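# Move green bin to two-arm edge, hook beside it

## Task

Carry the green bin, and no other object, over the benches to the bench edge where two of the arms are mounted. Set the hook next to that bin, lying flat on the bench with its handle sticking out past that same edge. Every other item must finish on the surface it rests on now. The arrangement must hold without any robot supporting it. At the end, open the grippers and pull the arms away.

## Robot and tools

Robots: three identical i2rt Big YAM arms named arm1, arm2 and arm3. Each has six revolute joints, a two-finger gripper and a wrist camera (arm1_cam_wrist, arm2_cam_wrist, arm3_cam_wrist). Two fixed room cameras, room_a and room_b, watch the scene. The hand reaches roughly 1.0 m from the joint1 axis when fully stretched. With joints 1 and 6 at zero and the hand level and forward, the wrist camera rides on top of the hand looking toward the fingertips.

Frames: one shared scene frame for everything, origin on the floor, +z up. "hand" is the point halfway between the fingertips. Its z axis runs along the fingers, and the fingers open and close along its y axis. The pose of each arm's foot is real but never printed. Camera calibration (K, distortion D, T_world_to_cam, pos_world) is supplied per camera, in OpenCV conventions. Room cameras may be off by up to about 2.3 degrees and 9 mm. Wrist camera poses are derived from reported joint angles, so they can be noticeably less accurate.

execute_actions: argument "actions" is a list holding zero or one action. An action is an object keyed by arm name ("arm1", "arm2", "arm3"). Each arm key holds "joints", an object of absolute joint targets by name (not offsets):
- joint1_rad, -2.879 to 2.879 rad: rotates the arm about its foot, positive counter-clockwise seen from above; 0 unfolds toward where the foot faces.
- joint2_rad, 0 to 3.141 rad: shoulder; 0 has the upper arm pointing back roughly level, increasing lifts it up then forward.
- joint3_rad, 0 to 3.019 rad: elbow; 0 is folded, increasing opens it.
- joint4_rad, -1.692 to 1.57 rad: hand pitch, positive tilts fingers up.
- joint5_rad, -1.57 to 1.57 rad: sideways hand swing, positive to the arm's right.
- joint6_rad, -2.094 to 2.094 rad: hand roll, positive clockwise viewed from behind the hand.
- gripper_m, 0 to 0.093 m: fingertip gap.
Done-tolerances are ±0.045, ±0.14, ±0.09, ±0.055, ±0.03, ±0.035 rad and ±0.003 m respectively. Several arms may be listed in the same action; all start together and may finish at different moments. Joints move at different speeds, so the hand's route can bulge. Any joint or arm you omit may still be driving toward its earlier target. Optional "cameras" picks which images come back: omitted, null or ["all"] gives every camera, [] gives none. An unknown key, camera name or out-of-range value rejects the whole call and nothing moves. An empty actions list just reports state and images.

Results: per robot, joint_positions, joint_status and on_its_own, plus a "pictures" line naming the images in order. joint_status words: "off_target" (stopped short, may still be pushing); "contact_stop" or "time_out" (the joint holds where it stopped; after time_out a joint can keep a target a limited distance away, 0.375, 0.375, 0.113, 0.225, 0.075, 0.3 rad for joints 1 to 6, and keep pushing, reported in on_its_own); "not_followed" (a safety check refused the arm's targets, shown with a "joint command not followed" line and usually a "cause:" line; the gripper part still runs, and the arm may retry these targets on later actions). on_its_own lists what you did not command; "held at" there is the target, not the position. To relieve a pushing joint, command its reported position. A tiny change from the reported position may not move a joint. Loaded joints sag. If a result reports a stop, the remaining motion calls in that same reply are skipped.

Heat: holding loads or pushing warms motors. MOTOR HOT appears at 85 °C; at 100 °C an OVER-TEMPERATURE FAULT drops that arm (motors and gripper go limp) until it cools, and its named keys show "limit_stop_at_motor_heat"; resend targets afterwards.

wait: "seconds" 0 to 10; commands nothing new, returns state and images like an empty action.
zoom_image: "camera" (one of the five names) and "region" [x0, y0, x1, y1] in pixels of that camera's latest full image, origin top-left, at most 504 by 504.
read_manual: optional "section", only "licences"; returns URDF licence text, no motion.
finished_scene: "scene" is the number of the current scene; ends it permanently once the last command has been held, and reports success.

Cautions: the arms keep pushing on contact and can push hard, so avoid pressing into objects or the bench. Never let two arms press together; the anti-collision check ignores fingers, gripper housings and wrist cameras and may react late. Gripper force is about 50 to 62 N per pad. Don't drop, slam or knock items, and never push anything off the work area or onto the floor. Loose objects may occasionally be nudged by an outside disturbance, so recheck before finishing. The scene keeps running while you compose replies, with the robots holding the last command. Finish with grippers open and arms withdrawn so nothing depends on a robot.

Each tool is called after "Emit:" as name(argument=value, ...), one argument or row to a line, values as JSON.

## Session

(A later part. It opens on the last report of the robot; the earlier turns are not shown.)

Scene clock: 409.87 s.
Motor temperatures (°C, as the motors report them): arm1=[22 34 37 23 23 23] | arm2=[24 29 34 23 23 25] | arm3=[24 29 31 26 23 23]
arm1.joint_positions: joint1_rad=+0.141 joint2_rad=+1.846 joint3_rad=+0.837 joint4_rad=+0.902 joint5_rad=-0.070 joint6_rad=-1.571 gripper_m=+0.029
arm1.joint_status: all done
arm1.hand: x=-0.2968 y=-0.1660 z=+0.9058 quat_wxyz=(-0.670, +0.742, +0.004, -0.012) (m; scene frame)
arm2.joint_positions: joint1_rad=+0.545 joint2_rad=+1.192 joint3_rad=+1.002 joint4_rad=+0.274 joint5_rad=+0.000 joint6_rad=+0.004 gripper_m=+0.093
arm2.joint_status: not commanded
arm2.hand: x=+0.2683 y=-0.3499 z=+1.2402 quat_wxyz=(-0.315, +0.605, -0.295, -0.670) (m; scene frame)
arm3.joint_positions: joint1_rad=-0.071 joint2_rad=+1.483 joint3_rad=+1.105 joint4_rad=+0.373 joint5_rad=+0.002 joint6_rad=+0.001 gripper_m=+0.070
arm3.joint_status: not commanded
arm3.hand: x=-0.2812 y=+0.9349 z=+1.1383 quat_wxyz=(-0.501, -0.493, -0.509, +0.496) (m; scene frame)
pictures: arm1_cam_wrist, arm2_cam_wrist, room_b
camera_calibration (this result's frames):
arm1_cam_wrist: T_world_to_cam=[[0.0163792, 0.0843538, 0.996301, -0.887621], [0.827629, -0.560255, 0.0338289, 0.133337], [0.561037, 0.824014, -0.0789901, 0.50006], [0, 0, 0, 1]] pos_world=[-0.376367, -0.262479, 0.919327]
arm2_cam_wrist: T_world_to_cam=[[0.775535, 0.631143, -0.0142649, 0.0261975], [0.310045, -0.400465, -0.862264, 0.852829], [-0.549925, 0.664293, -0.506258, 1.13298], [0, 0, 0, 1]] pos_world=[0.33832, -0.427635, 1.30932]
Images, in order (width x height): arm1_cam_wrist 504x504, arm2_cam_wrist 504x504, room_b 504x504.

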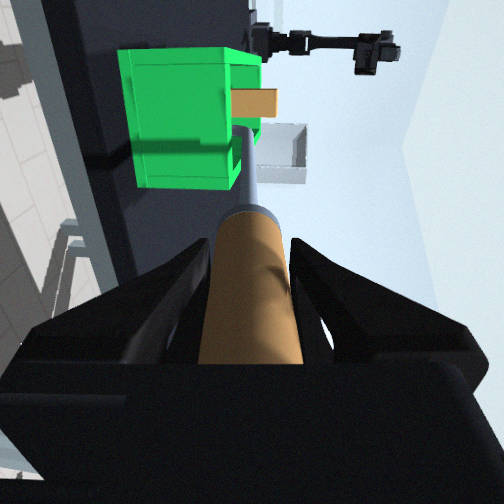

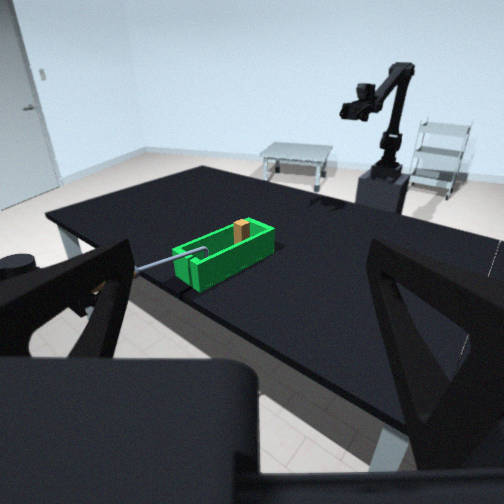

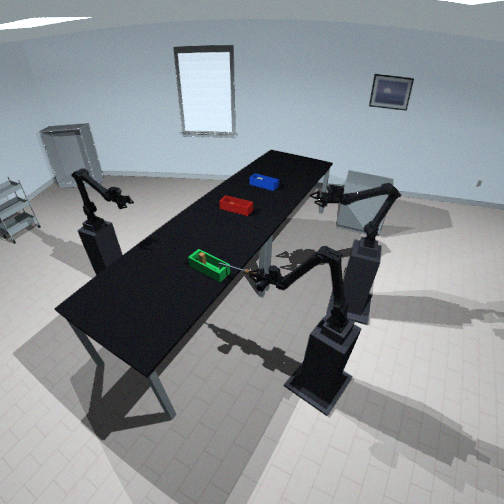

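Emit:
execute_actions(
  actions=[
    {"arm1":{"joints":{"joint2_rad":1.75,"joint3_rad":0.765,"joint4_rad":0.995}}},
  ],
  cameras=["arm1_cam_wrist"],
)

Emit:
zoom_image(
  camera="arm1_cam_wrist",
  region=[20, 20, 220, 220],
)

Scene clock: 421.13 s.
Motor temperatures (°C, as the motors report them): arm1=[22 32 35 23 23 23] | arm2=[24 29 34 23 23 25] | arm3=[24 29 31 26 23 23]
arm1.joint_positions: joint1_rad=+0.141 joint2_rad=+1.796 joint3_rad=+0.746 joint4_rad=+0.942 joint5_rad=-0.070 joint6_rad=-1.571 gripper_m=+0.029
arm1.joint_status: all done
arm1.hand: x=-0.2982 y=-0.1967 z=+0.9054 quat_wxyz=(-0.669, +0.743, +0.004, -0.012) (m; scene frame)
arm2.joint_positions: joint1_rad=+0.545 joint2_rad=+1.192 joint3_rad=+1.002 joint4_rad=+0.274 joint5_rad=+0.000 joint6_rad=+0.004 gripper_m=+0.093
arm2.joint_status: not commanded
arm2.hand: x=+0.2683 y=-0.3499 z=+1.2402 quat_wxyz=(-0.315, +0.605, -0.295, -0.670) (m; scene frame)
arm3.joint_positions: joint1_rad=-0.071 joint2_rad=+1.483 joint3_rad=+1.105 joint4_rad=+0.373 joint5_rad=+0.002 joint6_rad=+0.001 gripper_m=+0.070
arm3.joint_status: not commanded
arm3.hand: x=-0.2812 y=+0.9349 z=+1.1383 quat_wxyz=(-0.501, -0.493, -0.509, +0.496) (m; scene frame)
pictures: arm1_cam_wrist
camera_calibration (this result's frames):
arm1_cam_wrist: T_world_to_cam=[[0.0164323, 0.0854927, 0.996203, -0.884306], [0.827635, -0.560211, 0.0344247, 0.116807], [0.561027, 0.823927, -0.0799623, 0.527022], [0, 0, 0, 1]] pos_world=[-0.377816, -0.293189, 0.91907]
Images, in order (width x height): arm1_cam_wrist 504x504.

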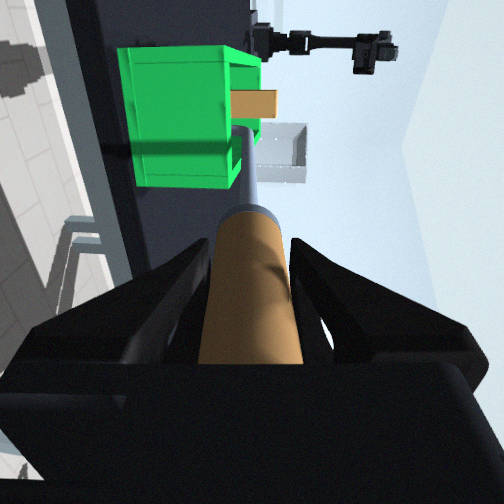

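Region (20, 20, 220, 220) of arm1_cam_wrist's 504x504 image, scaled by 2.520, with more detail than that image has.

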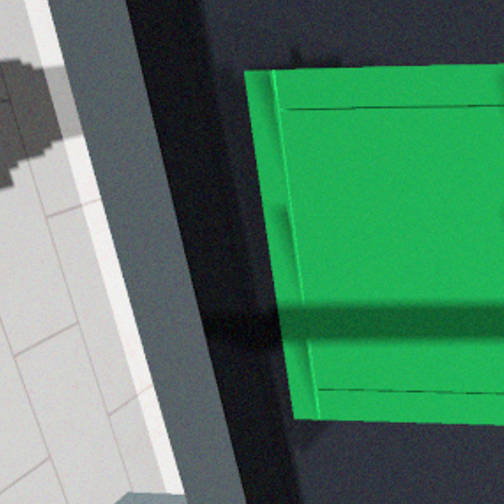

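Emit:
execute_actions(
  actions=[
    {"arm1":{"joints":{"joint3_rad":1.29}}},
  ],
  cameras=[],
)

Emit:
execute_actions(
  actions=[
    {"arm1":{"joints":{"joint1_rad":0.40,"joint5_rad":0.218,"joint2_rad":1.9}}},
  ],
  cameras=[],
)

Emit:
execute_actions(
  actions=[
    {"arm1":{"joints":{"joint2_rad":2.10}}},
  ],
  cameras=["arm1_cam_wrist","arm3_cam_wrist","room_b"],
)

Scene clock: 437.33 s.
Motor temperatures (°C, as the motors report them): arm1=[22 32 35 23 23 23] | arm2=[24 28 34 23 23 25] | arm3=[24 29 32 26 23 23]
arm1.joint_positions: joint1_rad=+0.141 joint2_rad=+1.782 joint3_rad=+1.219 joint4_rad=+0.960 joint5_rad=-0.070 joint6_rad=-1.571 gripper_m=+0.029
arm1.joint_status: all done
arm1.hand: x=-0.2915 y=-0.0874 z=+1.1564 quat_wxyz=(-0.833, +0.553, +0.014, -0.001) (m; scene frame)
arm2.joint_positions: joint1_rad=+0.545 joint2_rad=+1.192 joint3_rad=+1.002 joint4_rad=+0.274 joint5_rad=+0.000 joint6_rad=+0.004 gripper_m=+0.093
arm2.joint_status: not commanded
arm2.hand: x=+0.2683 y=-0.3499 z=+1.2402 quat_wxyz=(-0.315, +0.605, -0.295, -0.670) (m; scene frame)
arm3.joint_positions: joint1_rad=-0.071 joint2_rad=+1.483 joint3_rad=+1.105 joint4_rad=+0.373 joint5_rad=+0.002 joint6_rad=+0.001 gripper_m=+0.070
arm3.joint_status: not commanded
arm3.hand: x=-0.2812 y=+0.9349 z=+1.1383 quat_wxyz=(-0.501, -0.493, -0.509, +0.496) (m; scene frame)
pictures: none
No camera images: the call's "cameras" was empty. Leave "cameras" out to get every camera's image.

Scene clock: 438.90 s.
Motor temperatures (°C, as the motors report them): arm1=[22 32 35 23 23 23] | arm2=[24 28 34 23 23 25] | arm3=[24 29 32 26 23 23]
arm1.joint_positions: joint1_rad=+0.398 joint2_rad=+1.958 joint3_rad=+1.219 joint4_rad=+0.953 joint5_rad=+0.220 joint6_rad=-1.571 gripper_m=+0.029
arm1.joint_status: all done
arm1.hand: x=-0.4327 y=-0.0659 z=+1.0295 quat_wxyz=(-0.778, +0.628, -0.022, -0.014) (m; scene frame)
arm2.joint_positions: joint1_rad=+0.545 joint2_rad=+1.192 joint3_rad=+1.002 joint4_rad=+0.274 joint5_rad=+0.000 joint6_rad=+0.004 gripper_m=+0.093
arm2.joint_status: not commanded
arm2.hand: x=+0.2683 y=-0.3499 z=+1.2402 quat_wxyz=(-0.315, +0.605, -0.295, -0.670) (m; scene frame)
arm3.joint_positions: joint1_rad=-0.071 joint2_rad=+1.483 joint3_rad=+1.105 joint4_rad=+0.373 joint5_rad=+0.002 joint6_rad=+0.001 gripper_m=+0.070
arm3.joint_status: not commanded
arm3.hand: x=-0.2812 y=+0.9349 z=+1.1383 quat_wxyz=(-0.501, -0.493, -0.509, +0.496) (m; scene frame)
pictures: none
No camera images: the call's "cameras" was empty. Leave "cameras" out to get every camera's image.

Scene clock: 440.13 s.
Motor temperatures (°C, as the motors report them): arm1=[22 32 36 23 23 23] | arm2=[24 28 34 23 23 25] | arm3=[24 29 32 26 23 23]
arm1.joint_positions: joint1_rad=+0.398 joint2_rad=+2.159 joint3_rad=+1.227 joint4_rad=+0.955 joint5_rad=+0.219 joint6_rad=-1.573 gripper_m=+0.029
arm1.joint_status: all done
arm1.hand: x=-0.4360 y=-0.0541 z=+0.8863 quat_wxyz=(-0.716, +0.698, -0.007, +0.000) (m; scene frame)
arm2.joint_positions: joint1_rad=+0.545 joint2_rad=+1.192 joint3_rad=+1.002 joint4_rad=+0.274 joint5_rad=+0.000 joint6_rad=+0.004 gripper_m=+0.093
arm2.joint_status: not commanded
arm2.hand: x=+0.2683 y=-0.3499 z=+1.2402 quat_wxyz=(-0.315, +0.605, -0.295, -0.670) (m; scene frame)
arm3.joint_positions: joint1_rad=-0.071 joint2_rad=+1.483 joint3_rad=+1.105 joint4_rad=+0.373 joint5_rad=+0.002 joint6_rad=+0.001 gripper_m=+0.070
arm3.joint_status: not commanded
arm3.hand: x=-0.2812 y=+0.9349 z=+1.1383 quat_wxyz=(-0.501, -0.493, -0.509, +0.496) (m; scene frame)
pictures: arm1_cam_wrist, arm3_cam_wrist, room_b
camera_calibration (this result's frames):
arm1_cam_wrist: T_world_to_cam=[[0.014278, -0.0440176, 0.998929, -0.885556], [0.808192, -0.587727, -0.0374498, 0.365157], [0.588746, 0.807861, 0.0271831, 0.401571], [0, 0, 0, 1]] pos_world=[-0.518896, -0.148781, 0.887366]
arm3_cam_wrist: T_world_to_cam=[[-0.999853, -0.012702, 0.0114975, -0.284116], [-0.0167607, 0.586068, -0.810089, 0.374752], [0.00355139, -0.810162, -0.586195, 1.55025], [0, 0, 0, 1]] pos_world=[-0.283298, 1.03272, 1.2156]
Images, in order (width x height): arm1_cam_wrist 504x504, arm3_cam_wrist 504x504, room_b 504x504.

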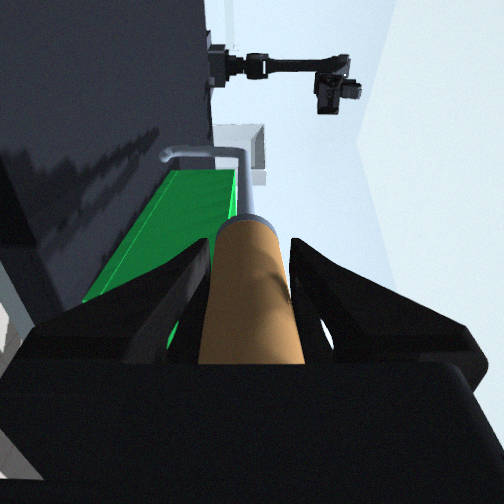

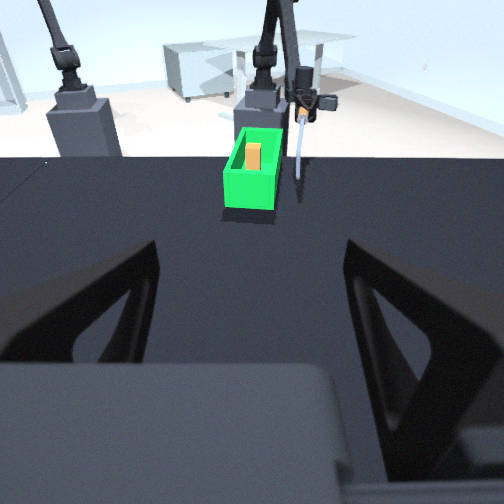

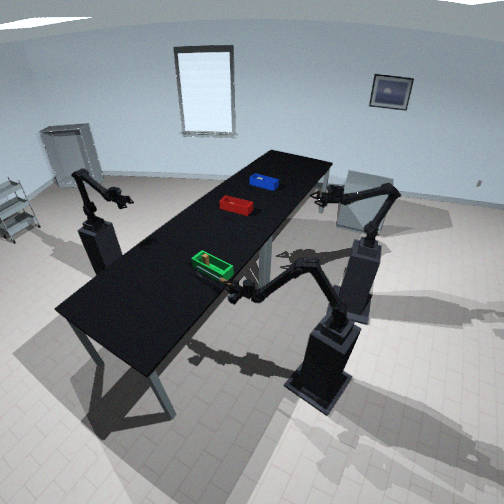

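Emit:
execute_actions(
  actions=[
    {"arm1":{"joints":{"joint6_rad":0.0}}},
  ],
  cameras=["arm1_cam_wrist"],
)

Emit:
execute_actions(
  actions=[
    {"arm1":{"joints":{"joint2_rad":2.30,"joint3_rad":1.32,"joint4_rad":1.12}}},
  ],
  cameras=["arm1_cam_wrist","room_b"],
)

Scene clock: 448.83 s.
Motor temperatures (°C, as the motors report them): arm1=[22 33 37 23 23 23] | arm2=[24 28 34 23 23 25] | arm3=[24 29 32 26 23 23]
arm1.joint_positions: joint1_rad=+0.398 joint2_rad=+2.152 joint3_rad=+1.227 joint4_rad=+0.956 joint5_rad=+0.220 joint6_rad=-0.018 gripper_m=+0.029
arm1.joint_status: all done
arm1.hand: x=-0.4359 y=-0.0540 z=+0.8919 quat_wxyz=(-0.512, +0.490, -0.493, -0.504) (m; scene frame)
arm2.joint_positions: joint1_rad=+0.545 joint2_rad=+1.192 joint3_rad=+1.002 joint4_rad=+0.274 joint5_rad=+0.000 joint6_rad=+0.004 gripper_m=+0.093
arm2.joint_status: not commanded
arm2.hand: x=+0.2683 y=-0.3499 z=+1.2402 quat_wxyz=(-0.315, +0.605, -0.295, -0.670) (m; scene frame)
arm3.joint_positions: joint1_rad=-0.071 joint2_rad=+1.483 joint3_rad=+1.105 joint4_rad=+0.373 joint5_rad=+0.002 joint6_rad=+0.001 gripper_m=+0.070
arm3.joint_status: not commanded
arm3.hand: x=-0.2812 y=+0.9349 z=+1.1383 quat_wxyz=(-0.501, -0.493, -0.509, +0.496) (m; scene frame)
pictures: arm1_cam_wrist
camera_calibration (this result's frames):
arm1_cam_wrist: T_world_to_cam=[[0.999569, -0.0293427, -0.00129537, 0.431283], [-0.0173001, -0.552545, -0.833303, 0.717243], [0.0237356, 0.832966, -0.552814, 0.673624], [0, 0, 0, 1]] pos_world=[-0.434678, -0.152142, 0.970629]
Images, in order (width x height): arm1_cam_wrist 504x504.

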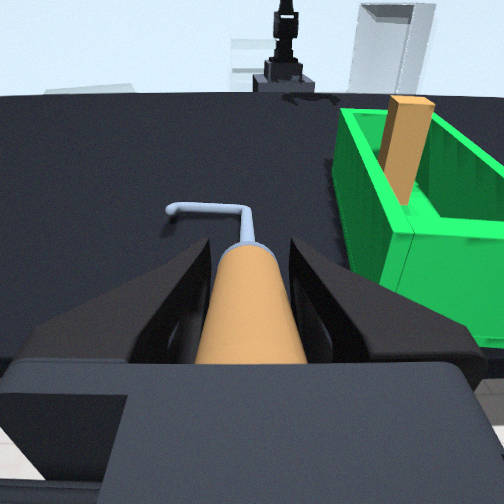

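Scene clock: 449.87 s.
Motor temperatures (°C, as the motors report them): arm1=[22 32 37 23 23 23] | arm2=[24 28 34 23 23 25] | arm3=[24 29 32 26 23 23]
arm1.joint_positions: joint1_rad=+0.398 joint2_rad=+2.331 joint3_rad=+1.276 joint4_rad=+1.099 joint5_rad=+0.218 joint6_rad=-0.012 gripper_m=+0.029
arm1.joint_status: all done
arm1.hand: x=-0.4376 y=-0.0498 z=+0.8164 quat_wxyz=(-0.513, +0.485, -0.491, -0.510) (m; scene frame)
arm2.joint_positions: joint1_rad=+0.545 joint2_rad=+1.192 joint3_rad=+1.002 joint4_rad=+0.274 joint5_rad=+0.000 joint6_rad=+0.004 gripper_m=+0.093
arm2.joint_status: not commanded
arm2.hand: x=+0.2683 y=-0.3499 z=+1.2402 quat_wxyz=(-0.315, +0.605, -0.295, -0.670) (m; scene frame)
arm3.joint_positions: joint1_rad=-0.071 joint2_rad=+1.483 joint3_rad=+1.105 joint4_rad=+0.373 joint5_rad=+0.002 joint6_rad=+0.001 gripper_m=+0.070
arm3.joint_status: not commanded
arm3.hand: x=-0.2812 y=+0.9349 z=+1.1383 quat_wxyz=(-0.501, -0.493, -0.509, +0.496) (m; scene frame)
pictures: arm1_cam_wrist, room_b
camera_calibration (this result's frames):
arm1_cam_wrist: T_world_to_cam=[[0.999597, -0.0264232, -0.0103389, 0.440576], [-0.0230142, -0.541908, -0.840123, 0.660123], [0.0165959, 0.840022, -0.542298, 0.617072], [0, 0, 0, 1]] pos_world=[-0.435447, -0.148987, 0.893777]
Images, in order (width x height): arm1_cam_wrist 504x504, room_b 504x504.

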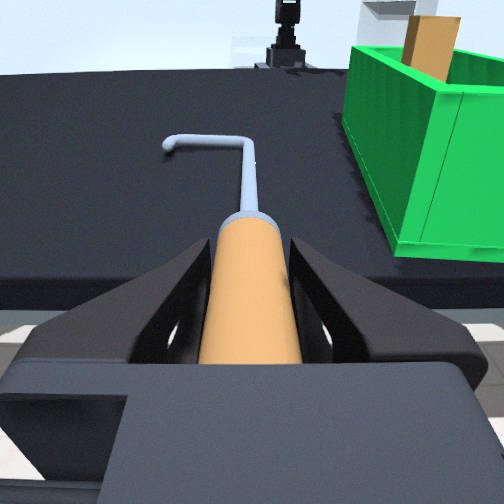

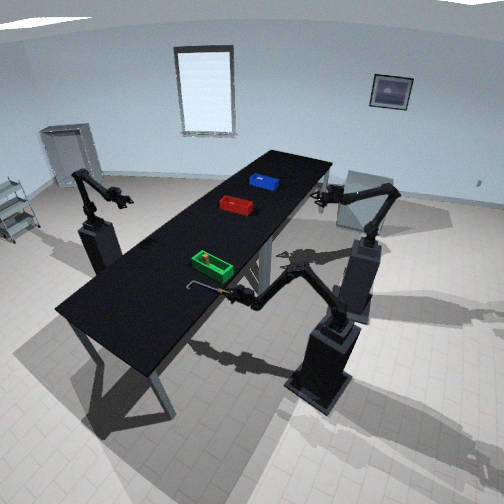

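Emit:
execute_actions(
  actions=[
    {"arm1":{"joints":{"joint2_rad":2.34}}},
  ],
  cameras=["arm1_cam_wrist"],
)

Scene clock: 454.70 s.
Motor temperatures (°C, as the motors report them): arm1=[22 33 36 23 23 23] | arm2=[24 28 34 23 23 25] | arm3=[24 29 32 26 23 23]
arm1.joint_positions: joint1_rad=+0.398 joint2_rad=+2.340 joint3_rad=+1.276 joint4_rad=+1.105 joint5_rad=+0.218 joint6_rad=-0.012 gripper_m=+0.029
arm1.joint_status: all done
arm1.hand: x=-0.4375 y=-0.0507 z=+0.8114 quat_wxyz=(-0.512, +0.486, -0.492, -0.510) (m; scene frame)
arm2.joint_positions: joint1_rad=+0.545 joint2_rad=+1.192 joint3_rad=+1.002 joint4_rad=+0.274 joint5_rad=+0.000 joint6_rad=+0.004 gripper_m=+0.093
arm2.joint_status: not commanded
arm2.hand: x=+0.2683 y=-0.3499 z=+1.2402 quat_wxyz=(-0.315, +0.605, -0.295, -0.670) (m; scene frame)
arm3.joint_positions: joint1_rad=-0.071 joint2_rad=+1.483 joint3_rad=+1.105 joint4_rad=+0.373 joint5_rad=+0.002 joint6_rad=+0.001 gripper_m=+0.070
arm3.joint_status: not commanded
arm3.hand: x=-0.2812 y=+0.9349 z=+1.1383 quat_wxyz=(-0.501, -0.493, -0.509, +0.496) (m; scene frame)
pictures: arm1_cam_wrist
camera_calibration (this result's frames):
arm1_cam_wrist: T_world_to_cam=[[0.999602, -0.0264342, -0.00980367, 0.439908], [-0.0226081, -0.543788, -0.838918, 0.654617], [0.016845, 0.838806, -0.544169, 0.616699], [0, 0, 0, 1]] pos_world=[-0.435322, -0.14969, 0.889071]
Images, in order (width x height): arm1_cam_wrist 504x504.

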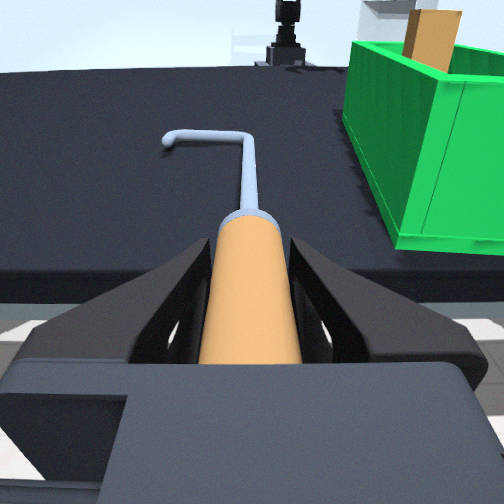

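Lower a bit more via wrist pitch, then release.

Emit:
execute_actions(
  actions=[
    {"arm1":{"joints":{"joint4_rad":1.04}}},
  ],
  cameras=["arm1_cam_wrist"],
)

Emit:
execute_actions(
  actions=[
    {"arm1":{"joints":{"gripper_m":0.08}}},
  ],
  cameras=["arm1_cam_wrist"],
)

Scene clock: 459.93 s.
Motor temperatures (°C, as the motors report them): arm1=[22 32 36 23 23 23] | arm2=[24 28 34 23 23 25] | arm3=[24 29 32 26 23 23]
arm1.joint_positions: joint1_rad=+0.398 joint2_rad=+2.339 joint3_rad=+1.287 joint4_rad=+1.062 joint5_rad=+0.218 joint6_rad=-0.012 gripper_m=+0.029
arm1.joint_status: all done
arm1.hand: x=-0.4383 y=-0.0470 z=+0.8060 quat_wxyz=(-0.506, +0.496, -0.498, -0.500) (m; scene frame)
arm2.joint_positions: joint1_rad=+0.545 joint2_rad=+1.192 joint3_rad=+1.002 joint4_rad=+0.274 joint5_rad=+0.000 joint6_rad=+0.004 gripper_m=+0.093
arm2.joint_status: not commanded
arm2.hand: x=+0.2683 y=-0.3499 z=+1.2402 quat_wxyz=(-0.315, +0.605, -0.295, -0.670) (m; scene frame)
arm3.joint_positions: joint1_rad=-0.071 joint2_rad=+1.483 joint3_rad=+1.105 joint4_rad=+0.373 joint5_rad=+0.002 joint6_rad=+0.001 gripper_m=+0.070
arm3.joint_status: not commanded
arm3.hand: x=-0.2812 y=+0.9349 z=+1.1383 quat_wxyz=(-0.501, -0.493, -0.509, +0.496) (m; scene frame)
pictures: arm1_cam_wrist
camera_calibration (this result's frames):
arm1_cam_wrist: T_world_to_cam=[[0.999647, -0.026464, -0.00239757, 0.434822], [-0.0170479, -0.569509, -0.821809, 0.639495], [0.0203829, 0.821559, -0.569759, 0.631993], [0, 0, 0, 1]] pos_world=[-0.436648, -0.143515, 0.886668]
Images, in order (width x height): arm1_cam_wrist 504x504.

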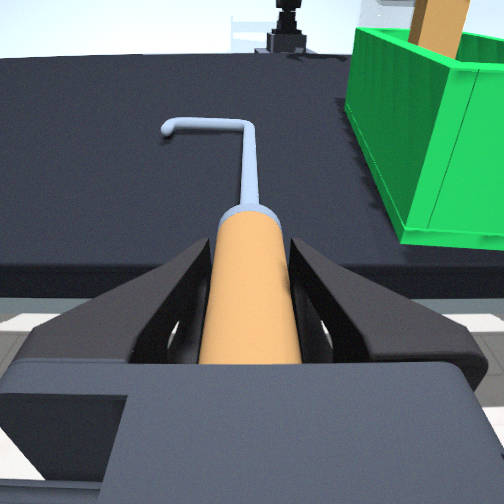

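Scene clock: 460.60 s.
Motor temperatures (°C, as the motors report them): arm1=[22 32 36 23 23 23] | arm2=[24 28 34 23 23 25] | arm3=[24 29 32 26 23 23]
arm1.joint_positions: joint1_rad=+0.398 joint2_rad=+2.340 joint3_rad=+1.287 joint4_rad=+1.046 joint5_rad=+0.218 joint6_rad=-0.011 gripper_m=+0.080
arm1.joint_status: all done
arm1.hand: x=-0.4383 y=-0.0471 z=+0.8012 quat_wxyz=(-0.503, +0.501, -0.501, -0.495) (m; scene frame)
arm2.joint_positions: joint1_rad=+0.545 joint2_rad=+1.192 joint3_rad=+1.002 joint4_rad=+0.274 joint5_rad=+0.000 joint6_rad=+0.004 gripper_m=+0.093
arm2.joint_status: not commanded
arm2.hand: x=+0.2683 y=-0.3499 z=+1.2402 quat_wxyz=(-0.315, +0.605, -0.295, -0.670) (m; scene frame)
arm3.joint_positions: joint1_rad=-0.071 joint2_rad=+1.483 joint3_rad=+1.105 joint4_rad=+0.373 joint5_rad=+0.002 joint6_rad=+0.001 gripper_m=+0.070
arm3.joint_status: not commanded
arm3.hand: x=-0.2812 y=+0.9349 z=+1.1383 quat_wxyz=(-0.501, -0.493, -0.509, +0.496) (m; scene frame)
pictures: arm1_cam_wrist
camera_calibration (this result's frames):
arm1_cam_wrist: T_world_to_cam=[[0.999651, -0.0263833, 0.00132501, 0.431834], [-0.0143246, -0.583528, -0.811966, 0.628126], [0.0221956, 0.811664, -0.583703, 0.640832], [0, 0, 0, 1]] pos_world=[-0.436909, -0.142218, 0.8835]
Images, in order (width x height): arm1_cam_wrist 504x504.

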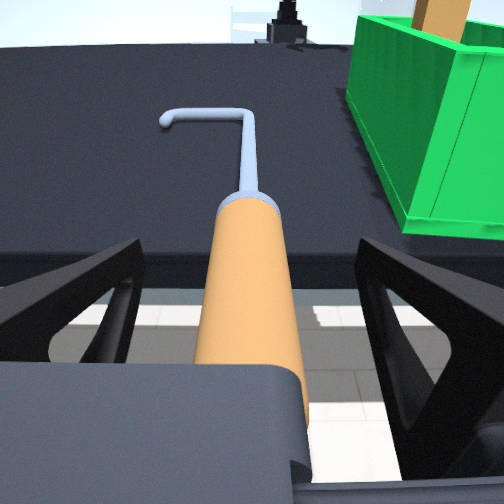

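Emit:
execute_actions(
  actions=[
    {"arm1":{"joints":{"joint2_rad":2.24,"joint3_rad":1.05,"joint4_rad":1.18}}},
  ],
  cameras=[],
)

Emit:
execute_actions(
  actions=[
    {"arm1":{"joints":{"joint2_rad":1.6,"joint3_rad":0.7,"joint4_rad":0.8}}},
  ],
  cameras=["arm1_cam_wrist","room_b"],
)

Scene clock: 473.03 s.
Motor temperatures (°C, as the motors report them): arm1=[22 32 35 23 23 23] | arm2=[24 28 34 23 23 25] | arm3=[24 29 32 26 23 23]
arm1.joint_positions: joint1_rad=+0.398 joint2_rad=+2.244 joint3_rad=+1.047 joint4_rad=+1.165 joint5_rad=+0.218 joint6_rad=-0.011 gripper_m=+0.080
arm1.joint_status: all done
arm1.hand: x=-0.4232 y=-0.1180 z=+0.8005 quat_wxyz=(-0.498, +0.508, -0.506, -0.488) (m; scene frame)
arm2.joint_positions: joint1_rad=+0.545 joint2_rad=+1.192 joint3_rad=+1.002 joint4_rad=+0.274 joint5_rad=+0.000 joint6_rad=+0.004 gripper_m=+0.093
arm2.joint_status: not commanded
arm2.hand: x=+0.2683 y=-0.3499 z=+1.2402 quat_wxyz=(-0.315, +0.605, -0.295, -0.670) (m; scene frame)
arm3.joint_positions: joint1_rad=-0.071 joint2_rad=+1.483 joint3_rad=+1.105 joint4_rad=+0.373 joint5_rad=+0.002 joint6_rad=+0.001 gripper_m=+0.070
arm3.joint_status: not commanded
arm3.hand: x=-0.2812 y=+0.9349 z=+1.1383 quat_wxyz=(-0.501, -0.493, -0.509, +0.496) (m; scene frame)
pictures: none
No camera images: the call's "cameras" was empty. Leave "cameras" out to get every camera's image.

Scene clock: 474.40 s.
Motor temperatures (°C, as the motors report them): arm1=[22 32 35 23 23 23] | arm2=[24 28 34 23 23 25] | arm3=[24 29 32 26 23 23]
arm1.joint_positions: joint1_rad=+0.398 joint2_rad=+1.595 joint3_rad=+0.703 joint4_rad=+0.806 joint5_rad=+0.218 joint6_rad=-0.011 gripper_m=+0.080
arm1.joint_status: all done
arm1.hand: x=-0.3988 y=-0.2287 z=+0.9683 quat_wxyz=(-0.487, +0.524, -0.516, -0.472) (m; scene frame)
arm2.joint_positions: joint1_rad=+0.545 joint2_rad=+1.192 joint3_rad=+1.002 joint4_rad=+0.274 joint5_rad=+0.000 joint6_rad=+0.004 gripper_m=+0.093
arm2.joint_status: not commanded
arm2.hand: x=+0.2683 y=-0.3499 z=+1.2402 quat_wxyz=(-0.315, +0.605, -0.295, -0.670) (m; scene frame)
arm3.joint_positions: joint1_rad=-0.071 joint2_rad=+1.483 joint3_rad=+1.105 joint4_rad=+0.373 joint5_rad=+0.002 joint6_rad=+0.001 gripper_m=+0.070
arm3.joint_status: not commanded
arm3.hand: x=-0.2812 y=+0.9349 z=+1.1383 quat_wxyz=(-0.501, -0.493, -0.509, +0.496) (m; scene frame)
pictures: arm1_cam_wrist, room_b
camera_calibration (this result's frames):
arm1_cam_wrist: T_world_to_cam=[[0.99949, -0.0251813, 0.0196622, 0.369777], [-0.00118212, -0.644163, -0.764887, 0.6042], [0.0319265, 0.764473, -0.643864, 0.936327], [0, 0, 0, 1]] pos_world=[-0.398767, -0.317282, 1.05774]
Images, in order (width x height): arm1_cam_wrist 504x504, room_b 504x504.

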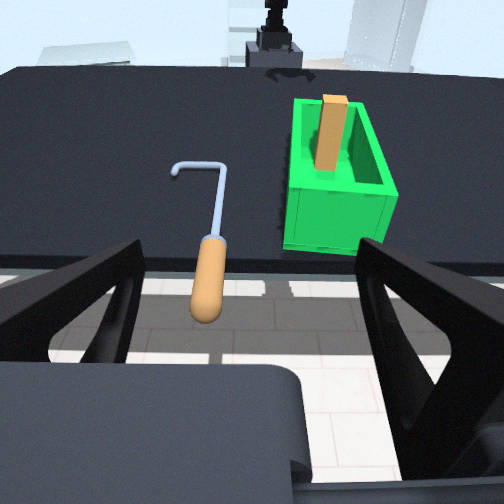

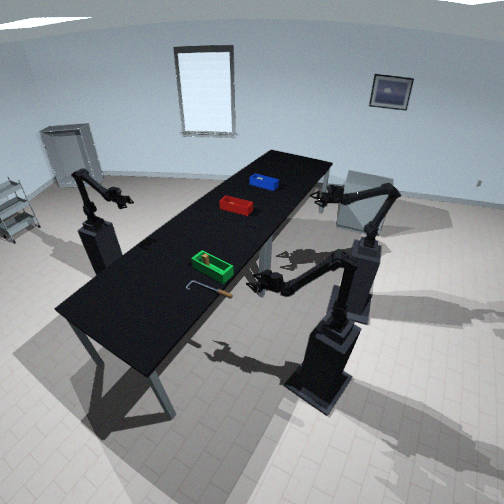

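Emit:
finished_scene(
  scene=1,
)

The scene is finished: the task was done.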